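# Return the fallen case upright to the pallet's empty spot

## Task

Five shut cases sit lid up on the pallet at the +y end of the track, in two rows of three places. The sixth lies on its side on the floor next to the track, several metres toward -y. Put it back standing lid up (the taped face on top, side arrows pointing up) in the vacant place on the pallet. The five others must still be upright in their rows when you finish. A case left lid up somewhere other than its place only partly counts: on the pallet is better than on the floor or the table. Picking it up off the floor is allowed, but it must finish lid up. At the end, release it and move the tool away; anything that stays put only because the robot holds it does not count.

## Robot and tools

ROBOT. Two arms, left_arm and right_arm, each ride their own carriage on one shared track along y at x = 0. left_rail carries left_arm on the +y half, right_rail carries right_arm on the -y half. Each arm base sits at x = 0, y = its carriage position_m, z = 0.04 m, facing +x. Each arm ends in a vacuum tool with four cups: two on channel a (at y = -104.5 mm in the tool frame) and two on channel b (y = +104.5 mm), each pair at x = -62 and +62 mm; the cups point along the tool's +z. The names left and right are not image sides.

WORLD FRAME. One fixed frame for all reported poses: table top is z = 0, +z up, +x the direction the arms face, +y to their left, y = 0 mid-track. The table starts at x = 0.50 m and spans only y = -0.90 to 0.90; elsewhere the floor is at z = -0.53. The pallet is near the +y end; the fallen case lies on the floor toward -y. cam_pallet_north views the -y end, cam_pallet_south the +y end; +y is roughly rightward in both.

execute_actions takes {"actions": [...]}, run in sequence; each call returns state and images (an empty list just looks). An action may hold "rows", "steps", "until" and device keys.
- rows: up to 15 rows, each lasting one control step (1/30 s). Every row is one flat list of 16 numbers in [-1, 1] covering both arms: left_arm dx, dy, dz, rx, ry, rz, then left suction_a, suction_b, then the same eight for right_arm. Always send all 16.
- dx..rz are an offset, not a pose: the target relative to the cup point's measured pose when the action began (for a call's first action, the last reported pose), expressed in the cup point's own axes. Each row is measured from that same start, not added to the previous row. Scale: 1.0 = 0.6 m or 180 degrees; rx, ry, rz form a single rotation vector. Per step the command is clipped to 100 mm and 16 degrees from the current pose.
- suction_a, suction_b: 1 on, 0 off (above 0.01 is on); settings persist, so resend the current values to keep a tool unchanged.
- steps: 1 to 450, at least the number of rows, default 15. After the last row the arm keeps heading to that target, so give big moves more steps; if cut short, send the remainder next action.
- Devices: {"left_rail": {"position_m": p, "speed_m_s": v}} sets an absolute carriage location in metres (left_rail 0.6 to 3, right_rail -3 to -0.6) and top speed 0.01 to 1 m/s (starts at 1, persists); {"stop": true} halts it. Out-of-range values or unknown names reject the whole call. Rows never move carriages, but a row sent while the carriage still travels lands shifted by the remaining travel. After sending position_m, wait e.g. {"steps": 150, "until": {"left_rail": {"position_status": ["!=", "moving"]}}} and let it arrive before aiming the tool.
- until: ends the action early when all conditions hold; numbers need a comparison ([">=", 0.5]); {"all": {"status": "ended"}} or {"any": {"status": "ended"}} watch motions. It does not halt the arms.

zoom_image: {"camera": name, "region": [x0, y0, x1, y1]} in pixels from the top-left, at most 504 x 504. Cameras: cam_high, cam_low, cam_pallet_north, cam_pallet_south (896x504), cam_left_wrist, cam_right_wrist (504x504).

finished_scene: {"scene": n}; irreversible, call only when the case stands finished and released.

RESULTS. The state line gives each cup point's end_effector_position (m), end_effector_quat_wxyz and velocities; positions can be off at long reach. Joint lines list rail then six joints. "Hand target" is the pose the controller now pursues. "pose unreachable" means the clearance check altered or blocked that arm's command. Carriage position_status: moving, done, stopped, contact_stop (blocked, pushed over about 970 N), time_out, stopped_with_arm (its arm was held back; send followable rows then resend), stopped_for_other_arm (move arms apart, wait 30 steps, resend). position_answer not_taken means resend once standing. suction_measured_a/b: 0 means no seal, 0.83+ airtight; cardboard leaks so expect less; settles in about 1.3 s. part_present_a/b flips to 1 above 0.09. Wrist force/torque are in tool axes, noisy and offset, saturating near 200 N.

GRIPPING. Switch a channel on and press both of its cups fully onto a flat, smooth face; an edge, hole or a cup hanging in air breaks the whole channel. Cups compress up to 21 mm. Each sealed cup pulls roughly 381 N at 0.7. To release: lower in small increments until contact, then in one action set both channels to 0 and back straight off. A cup sealed to the table pins the tool; turn that channel off.

AVOID. Accelerate gently (raise offsets about 0.01 per row) so the case does not shake loose. Do not drop, slam or shove the case or topple the five others, and never push anything out of the work area. Outside force of 400 N, or joint torque at its limit (701, 701, 411, 101, 101, 101 N m), faults that arm for 10 s. Never let the arms, tools, cameras, carriages or a held case collide or press on each other. For a handover, set the case down, turn the giver's suction off before the taker's goes on, and lift the giver clear. The robot keeps executing while you think, and loose objects may get nudged occasionally.

Each tool is called in YAML: its name, and indented under it one key for each argument.

## Session

I'll start by looking at the scene.

execute_actions:
  actions: []

Scene clock: 0.00 s.
left_arm: end_effector_position=(+0.8498, +1.7098, +0.4405) suction_measured_a=0.00 part_present_a=0 suction_measured_b=0.00 part_present_b=0 end_effector_quat_wxyz=(-0.000, +0.001, +1.000, -0.000) end_effector_velocity=(+0.000, -0.000, -0.000) end_effector_angular_velocity=(+0.000, +0.000, +0.000) | right_arm: end_effector_position=(+0.8490, -2.8848, +0.4385) suction_measured_a=0.00 part_present_a=0 suction_measured_b=0.00 part_present_b=0 end_effector_quat_wxyz=(-0.002, +0.000, +1.000, -0.000) end_effector_velocity=(-0.000, -0.000, +0.000) end_effector_angular_velocity=(+0.000, -0.000, +0.000)
Joint positions: left_arm=[ 1.711 -0.24  -1.499  2.091 -2.163 -1.571  1.333] | right_arm=[-2.884 -0.24  -1.497  2.093 -2.163 -1.572  1.331]
Joint velocities: left_arm=[ 0. -0.  0.  0. -0. -0. -0.] | right_arm=[ 0. -0. -0.  0. -0.  0. -0.]
Wrist force (N, on the end effector, along its own x y z axes, offset not removed): no reading
Wrist torque (N m, same axes, about the end effector's origin, offset not removed): no reading
Hand target (left_arm): +0.850, +1.710, +0.440; -0.000, +0.001, +1.000, -0.000
Hand target (right_arm): +0.849, -2.885, +0.439; -0.002, +0.000, +1.000, -0.000
left_rail: position_m=1.711 position_m_goal=1.711 speed_m_s=1.00 position_status=done position_answer=taken refusals=0
right_rail: position_m=-2.884 position_m_goal=-2.884 speed_m_s=1.00 position_status=done position_answer=taken refusals=0

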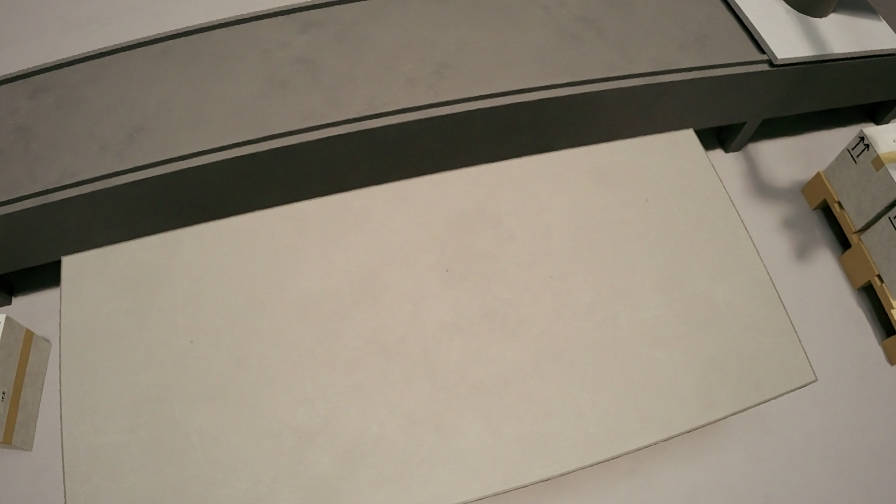

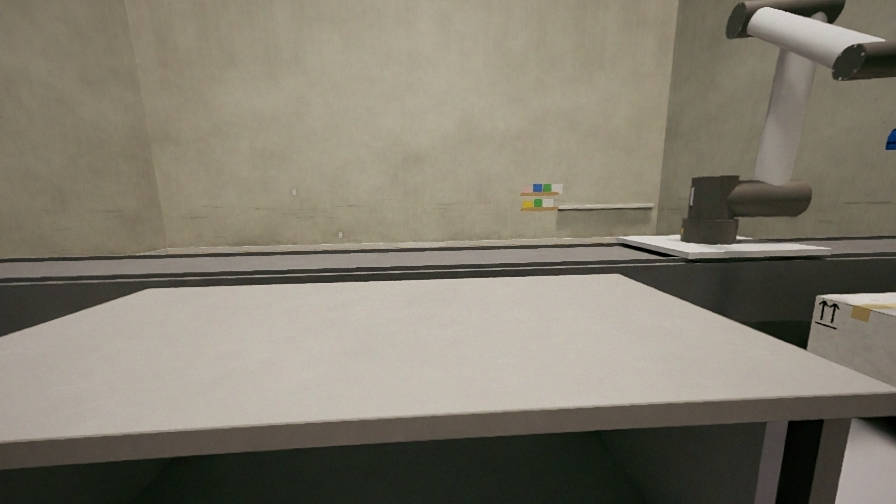

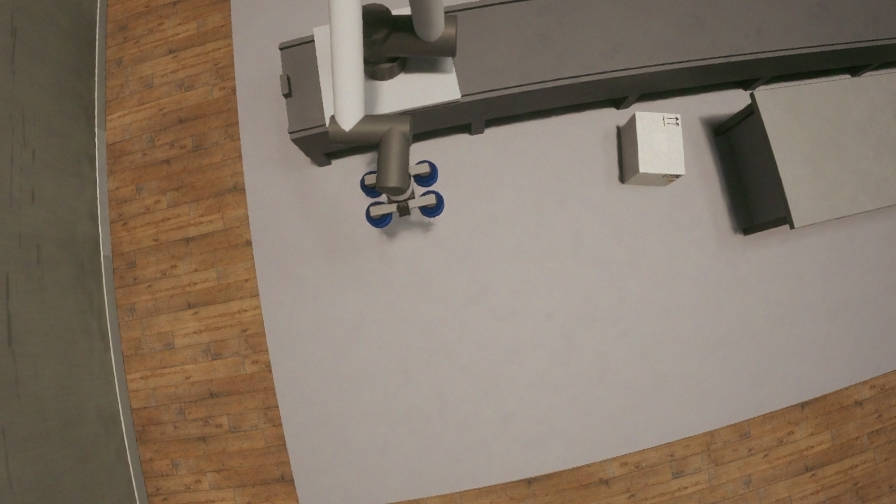

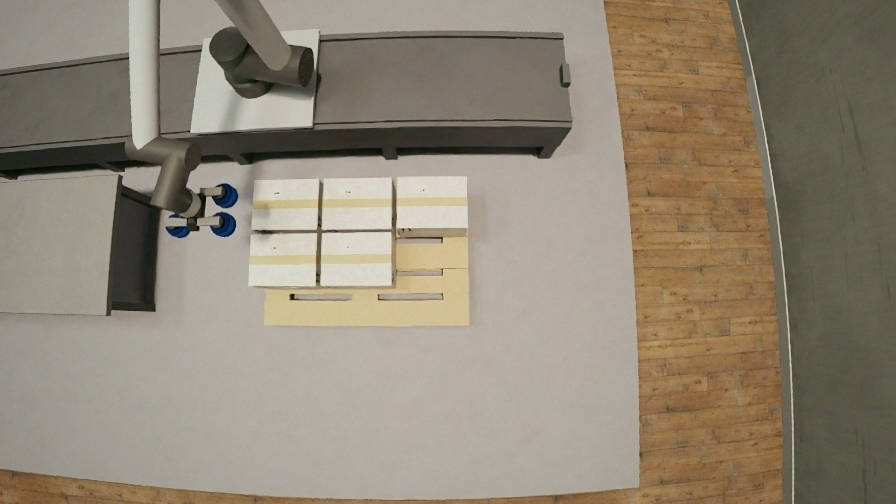

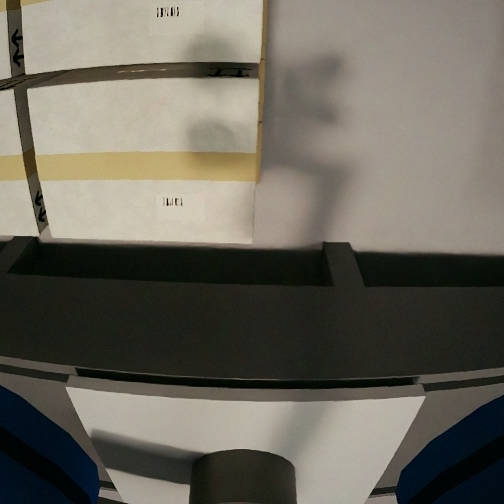

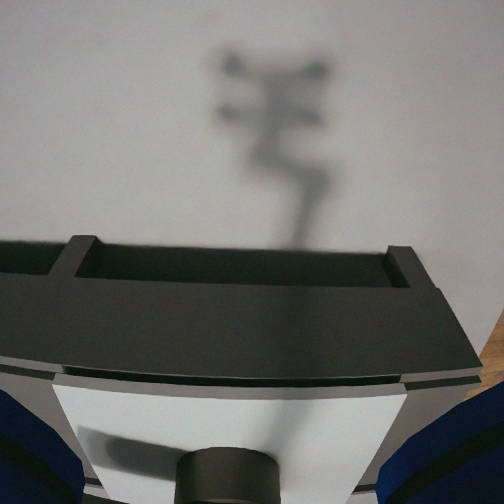

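zoom_image:
  camera: "cam_pallet_north"
  region: [590, 90, 730, 210]

zoom_image:
  camera: "cam_pallet_south"
  region: [230, 160, 490, 340]

zoom_image:
  camera: "cam_high"
  region: [0, 290, 120, 470]

Region (590, 90, 730, 210) of cam_pallet_north's 896x504 image, scaled by 3.600, with more detail than that image has; it fills the top 432 rows of this view, and the rest is white.

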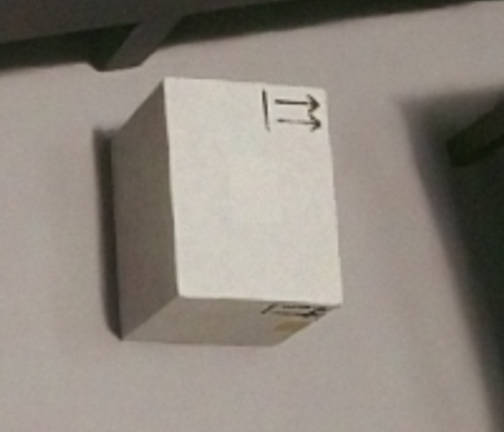

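Region (230, 160, 490, 340) of cam_pallet_south's 896x504 image, scaled by 1.938, with more detail than that image has; it fills the top 349 rows of this view, and the rest is white.

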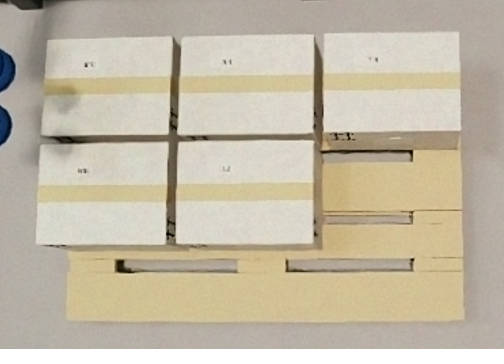

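Region (0, 290, 120, 470) of cam_high's 896x504 image, scaled by 2.800, with more detail than that image has.

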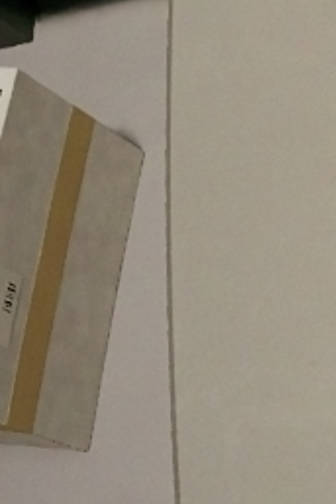

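zoom_image:
  camera: "cam_pallet_north"
  region: [700, 70, 840, 250]

zoom_image:
  camera: "cam_pallet_north"
  region: [340, 140, 460, 240]

Region (700, 70, 840, 250) of cam_pallet_north's 896x504 image, scaled by 2.800, with more detail than that image has.

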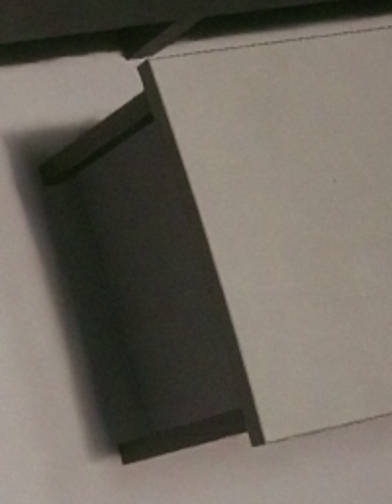

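Region (340, 140, 460, 240) of cam_pallet_north's 896x504 image, scaled by 4.200, with more detail than that image has.

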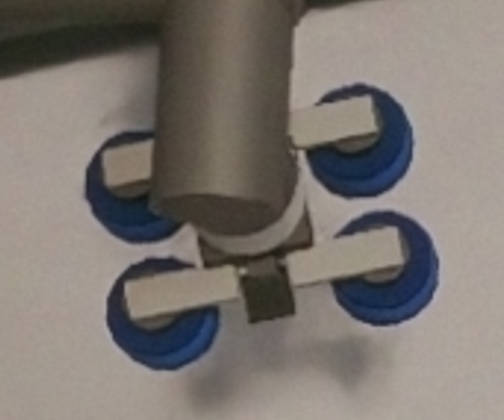

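zoom_image:
  camera: "cam_pallet_south"
  region: [90, 160, 260, 330]

zoom_image:
  camera: "cam_pallet_south"
  region: [360, 165, 490, 335]

zoom_image:
  camera: "cam_pallet_south"
  region: [240, 165, 370, 335]

Region (90, 160, 260, 330) of cam_pallet_south's 896x504 image, scaled by 2.965, with more detail than that image has.

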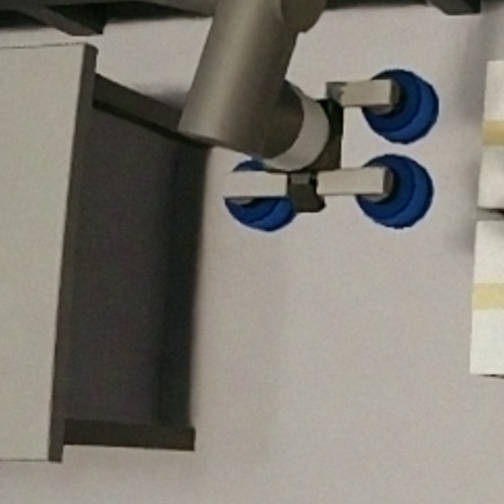

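Region (360, 165, 490, 335) of cam_pallet_south's 896x504 image, scaled by 2.965, with more detail than that image has; it fills the left 385 columns of this view, and the rest is white.

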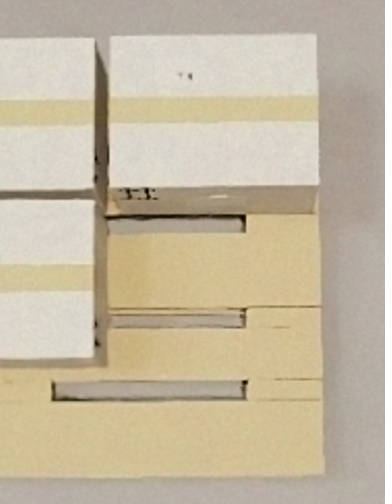

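Region (240, 165, 370, 335) of cam_pallet_south's 896x504 image, scaled by 2.965, with more detail than that image has; it fills the left 385 columns of this view, and the rest is white.

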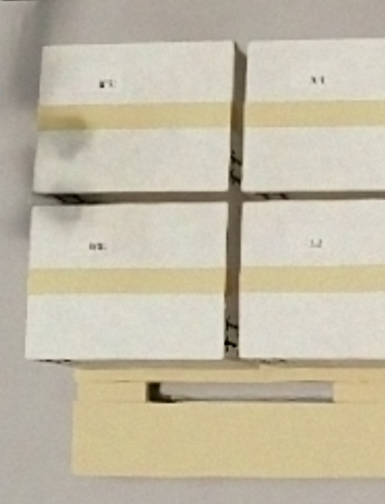

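execute_actions:
  actions:
    - {"right_rail": {"position_m": -2.0}, "left_rail": {"position_m": 2.7}, "rows": [ [-0.01,-0.003,0.003,0,0,0,0,0, 0.006,0.02,0.011,0,0,-0.009,0,0], [-0.03,-0.01,0.009,0,0,0,0,0, 0.019,0.06,0.034,0,0,-0.026,0,0], [-0.06,-0.02,0.018,0,0,0,0,0, 0.039,0.12,0.068,0,0,-0.052,0,0], [-0.10,-0.033,0.03,0,0,0,0,0, 0.065,0.20,0.113,0,0,-0.086,0,0], [-0.15,-0.05,0.045,0,0,0,0,0, 0.097,0.30,0.169,0,0,-0.129,0,0], [-0.20,-0.067,0.06,0,0,0,0,0, 0.129,0.40,0.226,0,0,-0.172,0,0], [-0.25,-0.083,0.075,0,0,0,0,0, 0.162,0.50,0.282,0,0,-0.215,0,0], [-0.30,-0.10,0.09,0,0,0,0,0, 0.194,0.60,0.338,0,0,-0.258,0,0], [-0.35,-0.117,0.105,0,0,0,0,0, 0.226,0.70,0.395,0,0,-0.301,0,0], [-0.40,-0.133,0.12,0,0,0,0,0, 0.258,0.80,0.451,0,0,-0.344,0,0], [-0.45,-0.15,0.135,0,0,0,0,0, 0.291,0.90,0.508,0,0,-0.388,0,0], [-0.50,-0.1667,0.15,0,0,0,0,0, 0.323,1.0,0.564,0,0,-0.4306,0,0] ], "steps": 45}

Scene clock: 12.93 s.
left_arm: end_effector_position=(+1.1495, +2.5976, +0.3507) suction_measured_a=0.00 part_present_a=0 suction_measured_b=0.00 part_present_b=0 end_effector_quat_wxyz=(-0.000, +0.001, +1.000, -0.000) end_effector_velocity=(+0.001, +0.041, -0.000) end_effector_angular_velocity=(-0.000, +0.000, -0.000) | right_arm: end_effector_position=(+0.6569, -1.4367, +0.1200) suction_measured_a=0.00 part_present_a=0 suction_measured_b=0.00 part_present_b=0 end_effector_quat_wxyz=(-0.002, -0.626, +0.780, +0.001) end_effector_velocity=(-0.036, +0.257, -0.144) end_effector_angular_velocity=(-0.000, -0.006, +0.018)
Joint positions: left_arm=[ 2.699 -0.263 -1.119  1.72  -2.172 -1.571  1.31 ] | right_arm=[-2.     0.474 -1.143  2.25  -2.672 -1.57   0.693]
Joint velocities: left_arm=[ 0.041 -0.     0.001 -0.002  0.    -0.     0.   ] | right_arm=[ 0.     0.292  0.288 -0.16  -0.134 -0.002  0.274]
Wrist force (N, on the end effector, along its own x y z axes, offset not removed): left_arm=[-4.5 2.3 -7.8] | right_arm=[-4.5 -1.8 4.3]
Wrist torque (N m, same axes, about the end effector's origin, offset not removed): left_arm=[0.15 0.28 0.25] | right_arm=[-0.11 0.50 -0.35]
Hand target (left_arm): +1.150, +2.598, +0.351; -0.000, +0.001, +1.000, -0.000
Hand target (right_arm): +0.653, -1.404, +0.101; -0.002, -0.626, +0.780, +0.000
Off the commanded pose (left_arm): 0.001 m, 0 deg.
Off the commanded pose (right_arm): 0.041 m, 0 deg.
left_rail: position_m=2.699 position_m_goal=2.700 speed_m_s=1.00 position_status=moving position_answer=taken refusals=0
right_rail: position_m=-2.000 position_m_goal=-2.000 speed_m_s=1.00 position_status=done position_answer=taken refusals=0
camera_calibration (this result's frames):
cam_left_wrist: T_world_to_cam=[[0.0363081, -0.999217, 0.0157254, 2.54737], [-0.849184, -0.022553, 0.527616, 0.87171], [-0.526848, -0.0325105, -0.849337, 1.07893], [0, 0, 0, 1]] pos_world=[1.21619, 2.60011, 0.416392]
cam_right_wrist: T_world_to_cam=[[0.987219, -0.158954, 0.0115233, -0.88137], [-0.138917, -0.822825, 0.551054, -1.13083], [-0.0781106, -0.545612, -0.83439, -0.53991], [0, 0, 0, 1]] pos_world=[0.670841, -1.36515, 0.182809]

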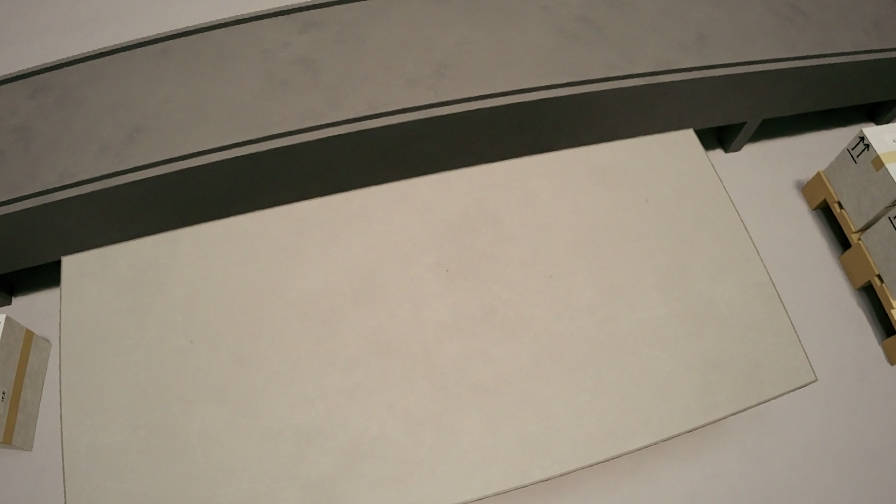

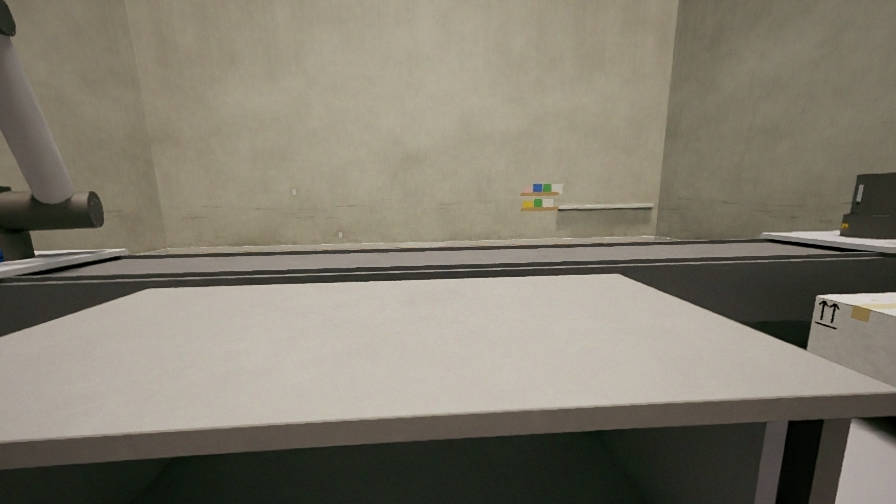

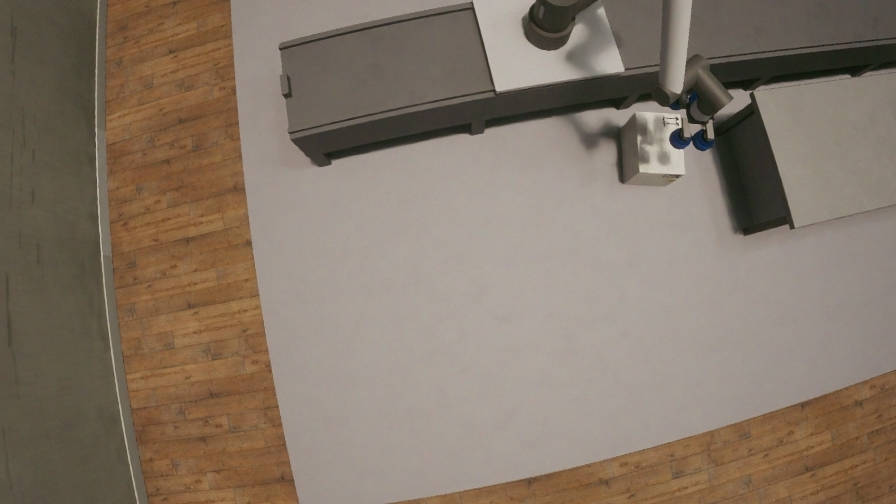

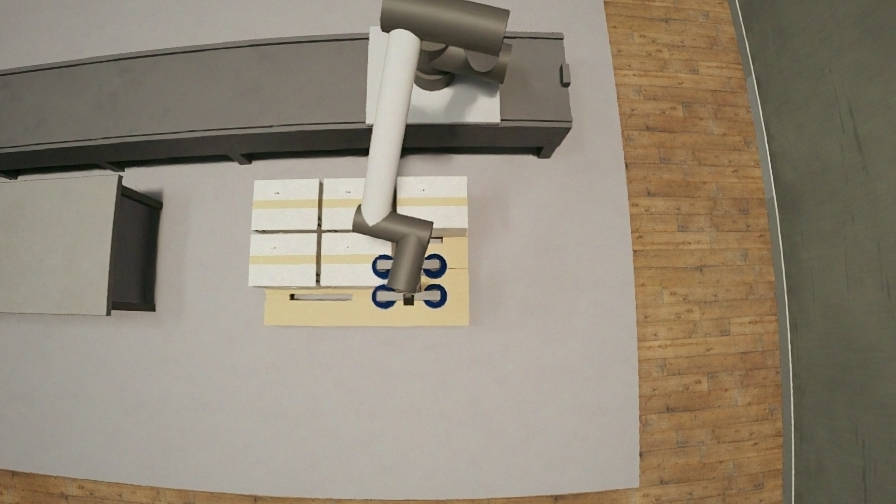

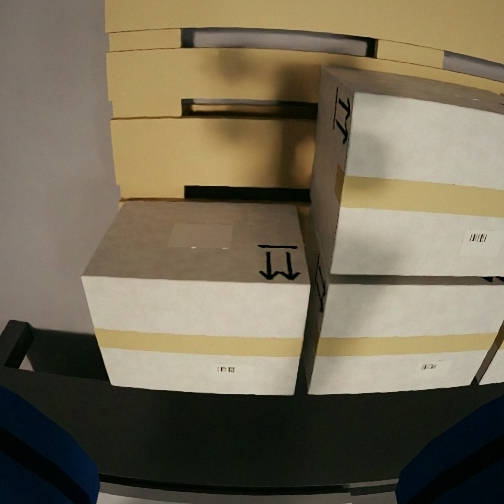

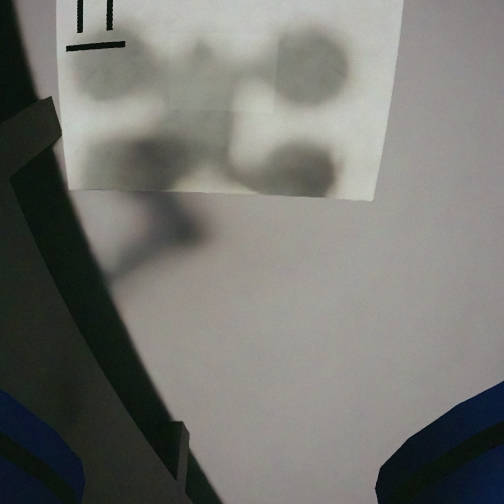

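execute_actions:
  actions: []

Scene clock: 13.33 s.
left_arm: end_effector_position=(+1.1496, +2.5980, +0.3506) suction_measured_a=0.00 part_present_a=0 suction_measured_b=0.00 part_present_b=0 end_effector_quat_wxyz=(-0.000, +0.001, +1.000, -0.000) end_effector_velocity=(+0.000, -0.000, -0.000) end_effector_angular_velocity=(+0.000, +0.000, -0.000) | right_arm: end_effector_position=(+0.6534, -1.4051, +0.1022) suction_measured_a=0.00 part_present_a=0 suction_measured_b=0.00 part_present_b=0 end_effector_quat_wxyz=(-0.002, -0.626, +0.780, +0.000) end_effector_velocity=(-0.001, +0.011, -0.006) end_effector_angular_velocity=(-0.000, -0.001, +0.001)
Joint positions: left_arm=[ 2.7   -0.263 -1.118  1.72  -2.172 -1.572  1.31 ] | right_arm=[-2.     0.509 -1.107  2.228 -2.688 -1.571  0.727]
Joint velocities: left_arm=[ 0. -0.  0. -0.  0. -0.  0.] | right_arm=[ 0.     0.012  0.012 -0.007 -0.005 -0.001  0.011]
Wrist force (N, on the end effector, along its own x y z axes, offset not removed): left_arm=[-1.3 -3.7 -4.2] | right_arm=[-2.4 -4.1 2.3]
Wrist torque (N m, same axes, about the end effector's origin, offset not removed): left_arm=[-0.44 0.13 -0.02] | right_arm=[-0.31 0.43 -0.35]
Hand target (left_arm): +1.150, +2.598, +0.351; -0.000, +0.001, +1.000, -0.000
Hand target (right_arm): +0.653, -1.404, +0.101; -0.002, -0.626, +0.780, +0.000
Off the commanded pose (left_arm): 0.001 m, 0 deg.
Off the commanded pose (right_arm): 0.004 m, 0 deg.
left_rail: position_m=2.700 position_m_goal=2.700 speed_m_s=1.00 position_status=done position_answer=taken refusals=0
right_rail: position_m=-2.000 position_m_goal=-2.000 speed_m_s=1.00 position_status=done position_answer=taken refusals=0
camera_calibration (this result's frames):
cam_left_wrist: T_world_to_cam=[[0.0362698, -0.999218, 0.0157482, 2.54784], [-0.849163, -0.0225071, 0.527651, 0.871709], [-0.526884, -0.0325106, -0.849315, 1.079], [0, 0, 0, 1]] pos_world=[1.21632, 2.60055, 0.416329]
cam_right_wrist: T_world_to_cam=[[0.987385, -0.157744, 0.0136755, -0.871293], [-0.139047, -0.82255, 0.551432, -1.09498], [-0.0757362, -0.546378, -0.834107, -0.540448], [0, 0, 0, 1]] pos_world=[0.667117, -1.33341, 0.164932]

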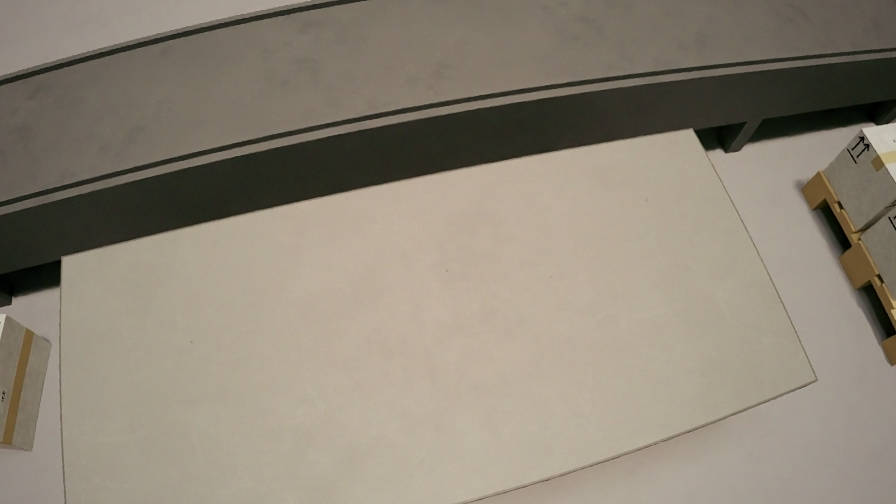

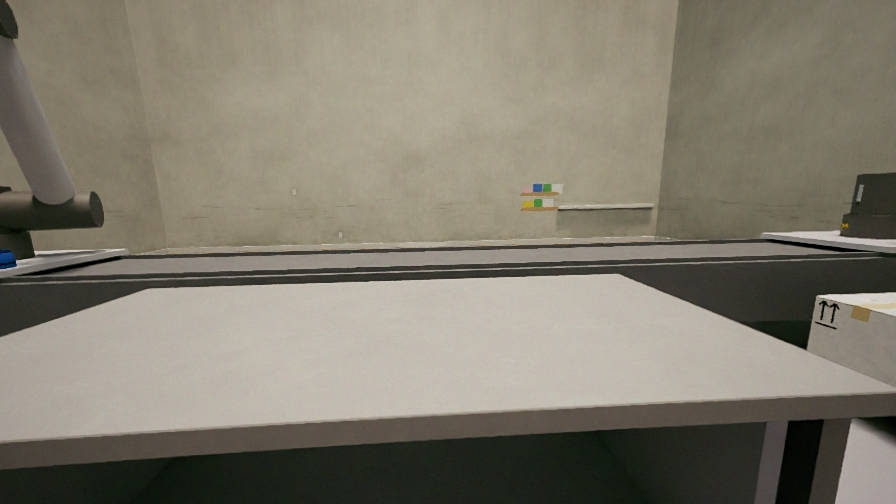

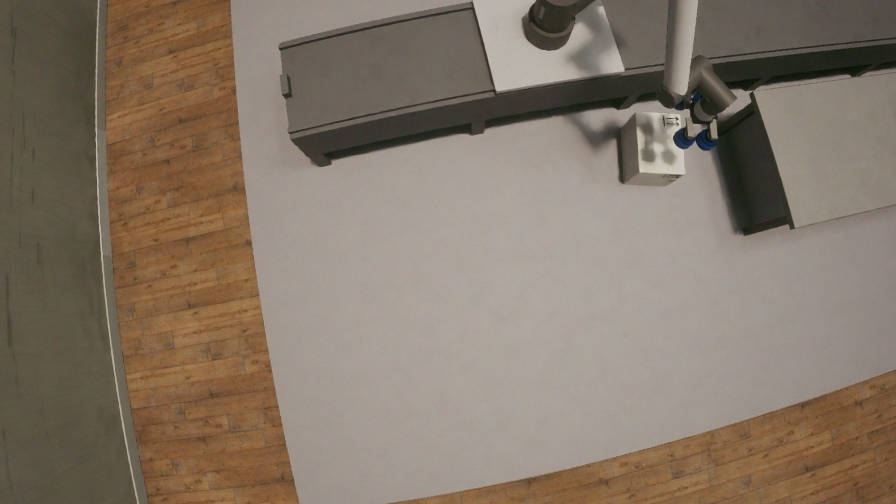

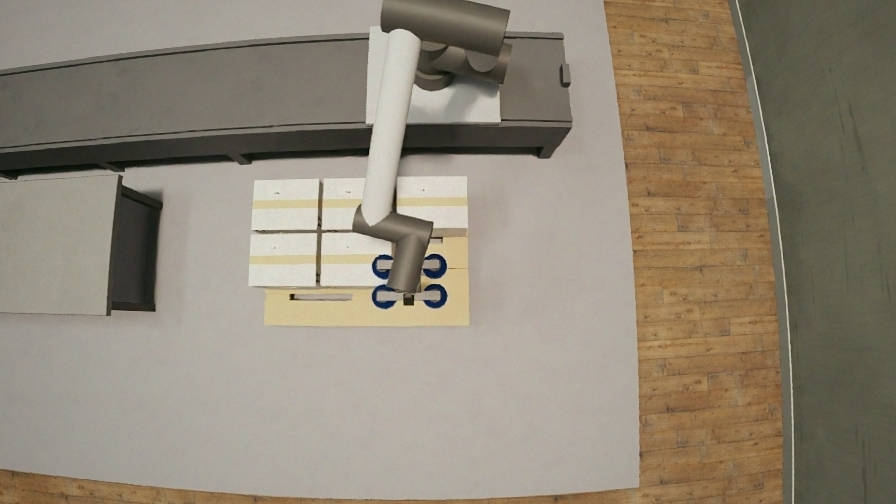

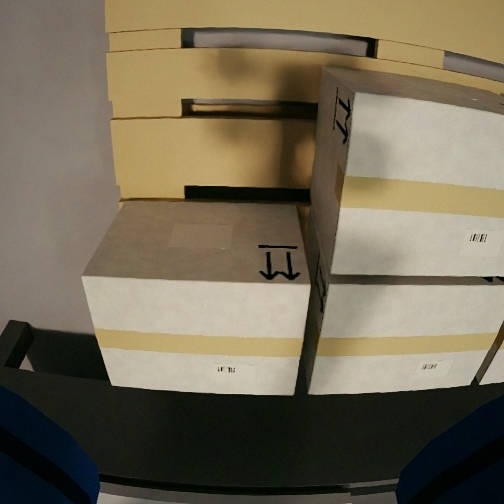

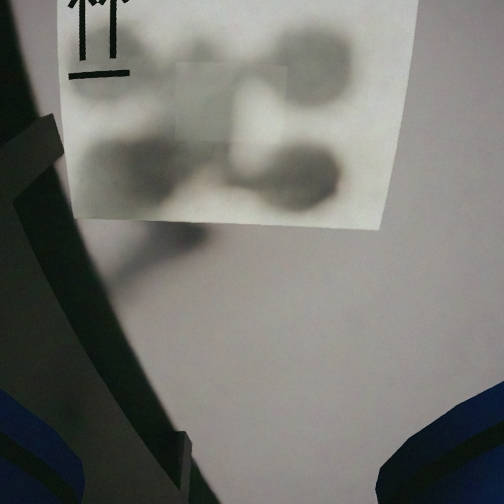

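zoom_image:
  camera: "cam_right_wrist"
  region: [40, 0, 440, 250]

zoom_image:
  camera: "cam_left_wrist"
  region: [70, 180, 370, 410]

zoom_image:
  camera: "cam_left_wrist"
  region: [280, 50, 504, 300]

Region (40, 0, 440, 250) of cam_right_wrist's 504x504 image, scaled by 1.260, with more detail than that image has; it fills the top 315 rows of this view, and the rest is white.

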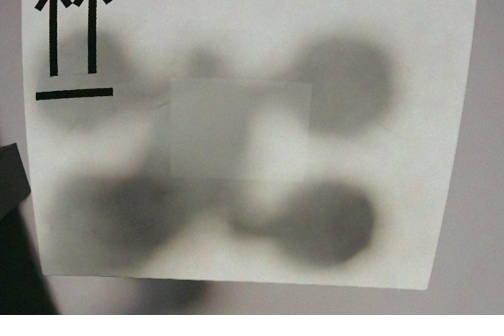

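Region (70, 180, 370, 410) of cam_left_wrist's 504x504 image, scaled by 1.680, with more detail than that image has; it fills the top 386 rows of this view, and the rest is white.

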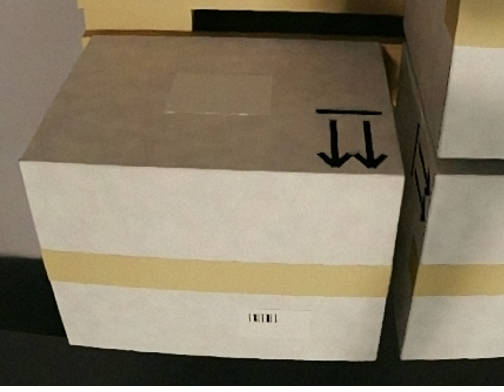

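Region (280, 50, 504, 300) of cam_left_wrist's 504x504 image, scaled by 2.016, with more detail than that image has; it fills the left 452 columns of this view, and the rest is white.

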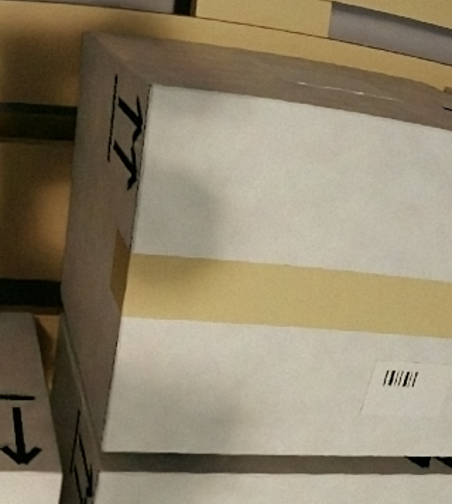

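zoom_image:
  camera: "cam_left_wrist"
  region: [300, 55, 380, 115]

zoom_image:
  camera: "cam_left_wrist"
  region: [285, 250, 355, 305]

zoom_image:
  camera: "cam_pallet_south"
  region: [350, 220, 480, 330]

Region (300, 55, 380, 115) of cam_left_wrist's 504x504 image, scaled by 6.300, with more detail than that image has; it fills the top 378 rows of this view, and the rest is white.

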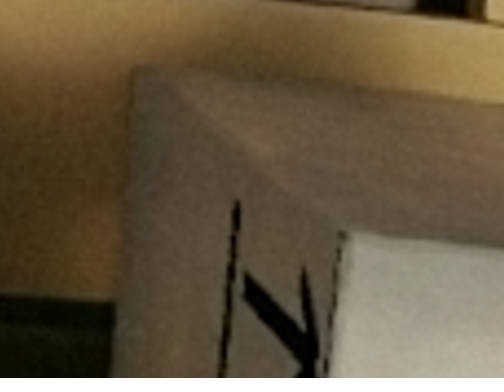

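Region (285, 250, 355, 305) of cam_left_wrist's 504x504 image, scaled by 7.200, with more detail than that image has; it fills the top 396 rows of this view, and the rest is white.

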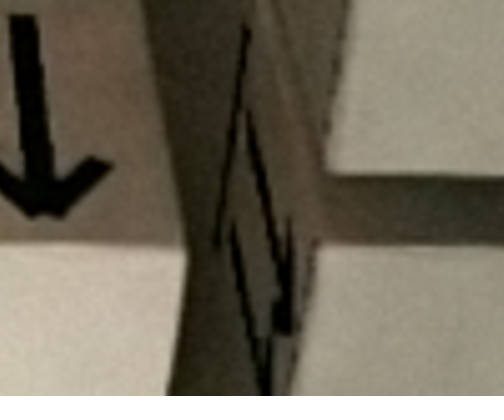

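Region (350, 220, 480, 330) of cam_pallet_south's 896x504 image, scaled by 3.877, with more detail than that image has; it fills the top 426 rows of this view, and the rest is white.

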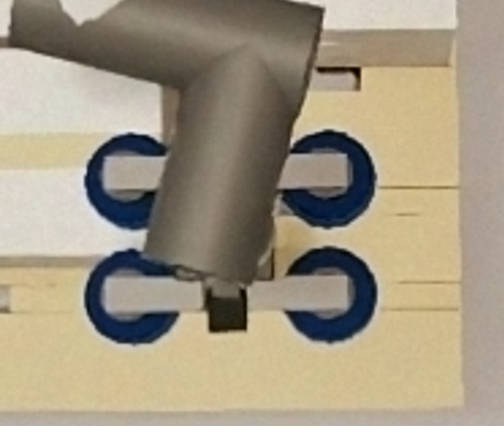

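execute_actions:
  actions:
    - {"left_rail": {"position_m": 0.6}, "rows": [ [0.01,-0.02,-0.009,0,0,-0.009,0,0, 0.001,0.001,0.012,0,0,0,0,0], [0.03,-0.06,-0.027,0,0,-0.026,0,0, 0.003,0.002,0.037,0,0,0,0,0], [0.06,-0.12,-0.054,0,0,-0.052,0,0, 0.006,0.005,0.074,0,0,0,0,0], [0.10,-0.20,-0.09,0,0,-0.086,0,0, 0.010,0.008,0.123,0,0,0,0,0], [0.15,-0.30,-0.135,0,0,-0.129,0,0, 0.015,0.012,0.185,0,0,0,0,0], [0.20,-0.40,-0.18,0,0,-0.172,0,0, 0.020,0.016,0.246,0,0,0,0,0], [0.25,-0.50,-0.225,0,0,-0.215,0,0, 0.025,0.020,0.308,0,0,0,0,0], [0.30,-0.60,-0.27,0,0,-0.258,0,0, 0.0289,0.0233,0.369,0,0,0,0,0], [0.35,-0.70,-0.315,0,0,-0.301,0,0, 0.0289,0.0233,0.431,0,0,0,0,0], [0.40,-0.80,-0.36,0,0,-0.344,0,0, 0.0289,0.0233,0.492,0,0,0,0,0], [0.45,-0.90,-0.405,0,0,-0.388,0,0, 0.0289,0.0233,0.554,0,0,0,1,1], [0.50,-1.0,-0.45,0,0,-0.4306,0,0, 0.0289,0.0233,0.612,0,0,0,1,1] ], "steps": 42}

Scene clock: 20.50 s.
left_arm: end_effector_position=(+0.8747, +0.9350, +0.5966) suction_measured_a=0.00 part_present_a=0 suction_measured_b=0.00 part_present_b=0 end_effector_quat_wxyz=(-0.002, -0.610, +0.792, -0.006) end_effector_velocity=(-0.203, -1.402, +0.175) end_effector_angular_velocity=(+0.039, +0.007, +0.247) | right_arm: end_effector_position=(+0.6354, -1.4189, -0.2641) suction_measured_a=0.79 part_present_a=1 suction_measured_b=0.79 part_present_b=1 end_effector_quat_wxyz=(-0.002, -0.626, +0.780, +0.000) end_effector_velocity=(+0.001, +0.001, -0.004) end_effector_angular_velocity=(+0.000, -0.000, -0.000)
Joint positions: left_arm=[ 1.578 -0.818 -1.321  1.64  -1.9   -1.577 -0.559] | right_arm=[-2.     0.505 -0.585  2.21  -3.193 -1.571  0.723]
Joint velocities: left_arm=[-1.001 -0.403  0.026 -0.293  0.297  0.028 -0.65 ] | right_arm=[ 0.     0.     0.006 -0.003 -0.003  0.     0.   ]
Wrist force (N, on the end effector, along its own x y z axes, offset not removed): left_arm=[1.7 -6.5 -8.8] | right_arm=[-0.7 -5.0 -42.4]
Wrist torque (N m, same axes, about the end effector's origin, offset not removed): left_arm=[-0.60 -0.28 -0.06] | right_arm=[2.18 0.36 -0.41]
Hand target (left_arm): +0.846, +0.836, +0.620; -0.001, -0.623, +0.782, -0.003
Hand target (right_arm): +0.635, -1.419, -0.265; -0.002, -0.626, +0.780, +0.000
Off the commanded pose (left_arm): 0.069 m, 2 deg.
Off the commanded pose (right_arm): 0.001 m, 0 deg.
left_rail: position_m=1.578 position_m_goal=0.600 speed_m_s=1.00 position_status=moving position_answer=taken refusals=0
right_rail: position_m=-2.000 position_m_goal=-2.000 speed_m_s=1.00 position_status=done position_answer=taken refusals=0
camera_calibration (this result's frames):
cam_left_wrist: T_world_to_cam=[[0.975673, -0.218261, 0.0206022, -0.662569], [-0.195048, -0.8213, 0.536119, 0.640652], [-0.100093, -0.527095, -0.843891, 1.17484], [0, 0, 0, 1]] pos_world=[0.889003, 1.00081, 0.661623]
cam_right_wrist: T_world_to_cam=[[0.987382, -0.157765, 0.0136728, -0.850729], [-0.139076, -0.82264, 0.551291, -0.907051], [-0.0757263, -0.546236, -0.834201, -0.854702], [0, 0, 0, 1]] pos_world=[0.649122, -1.34726, -0.201313]

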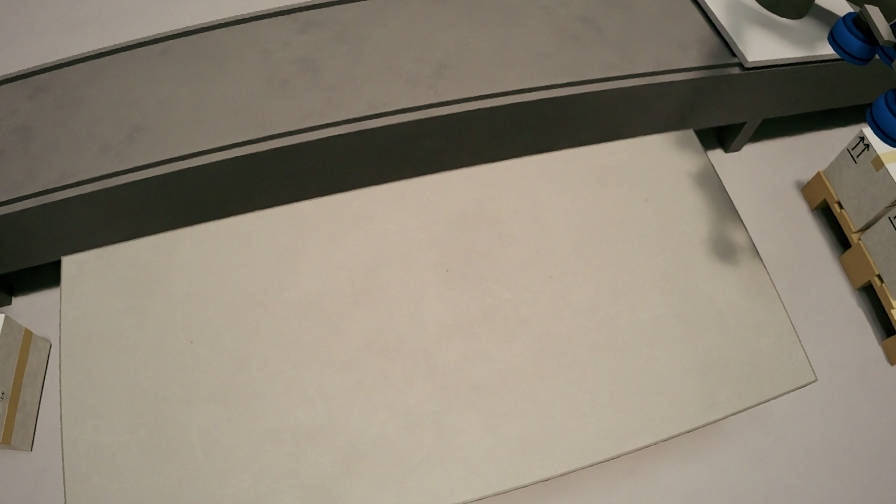

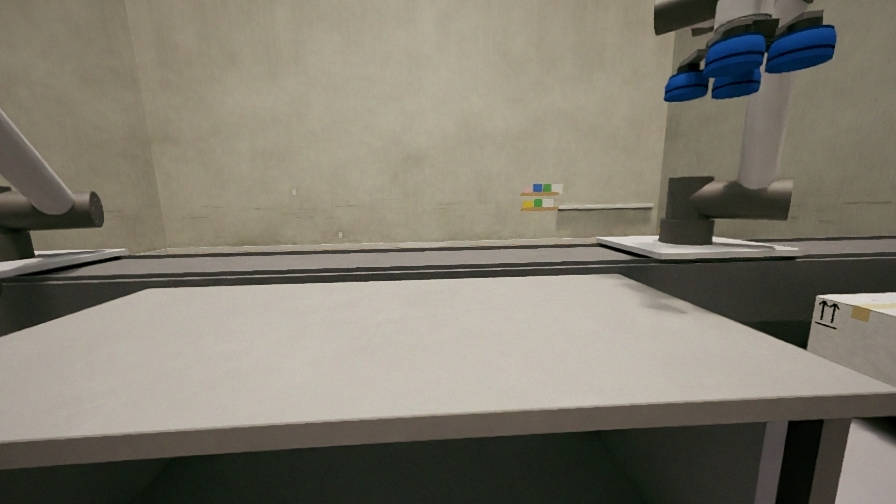

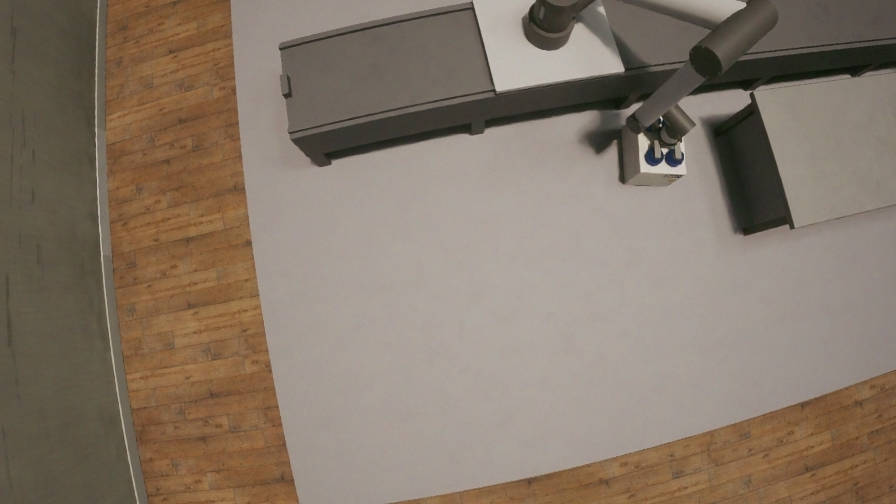

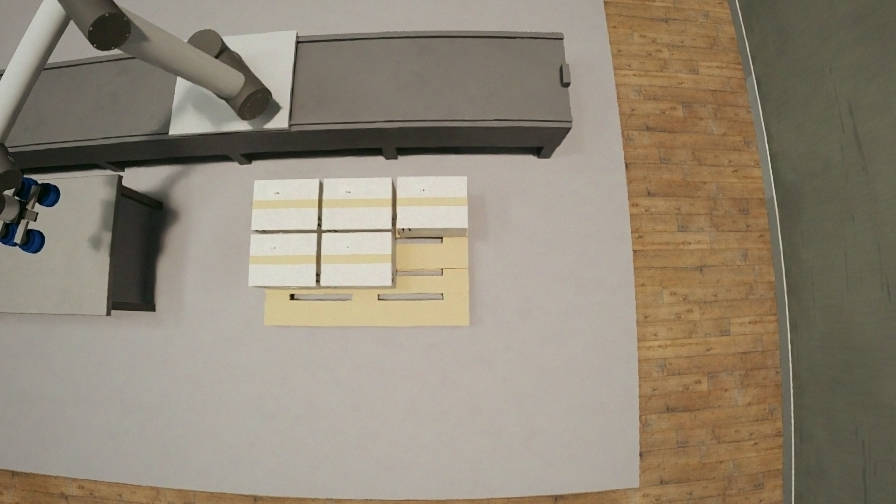

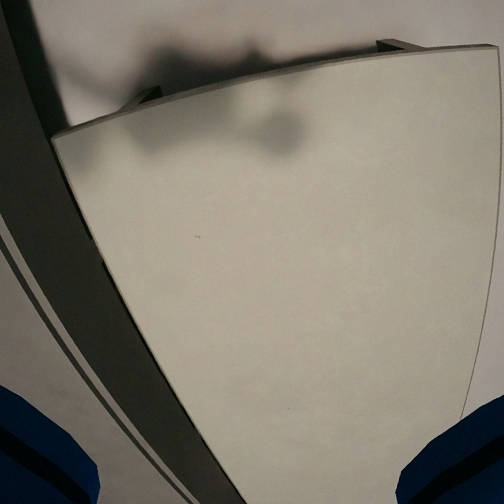

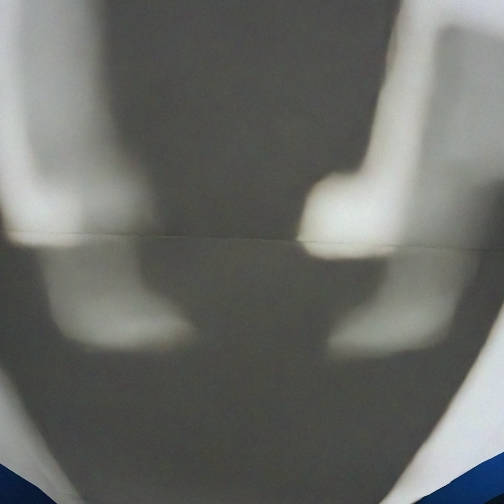

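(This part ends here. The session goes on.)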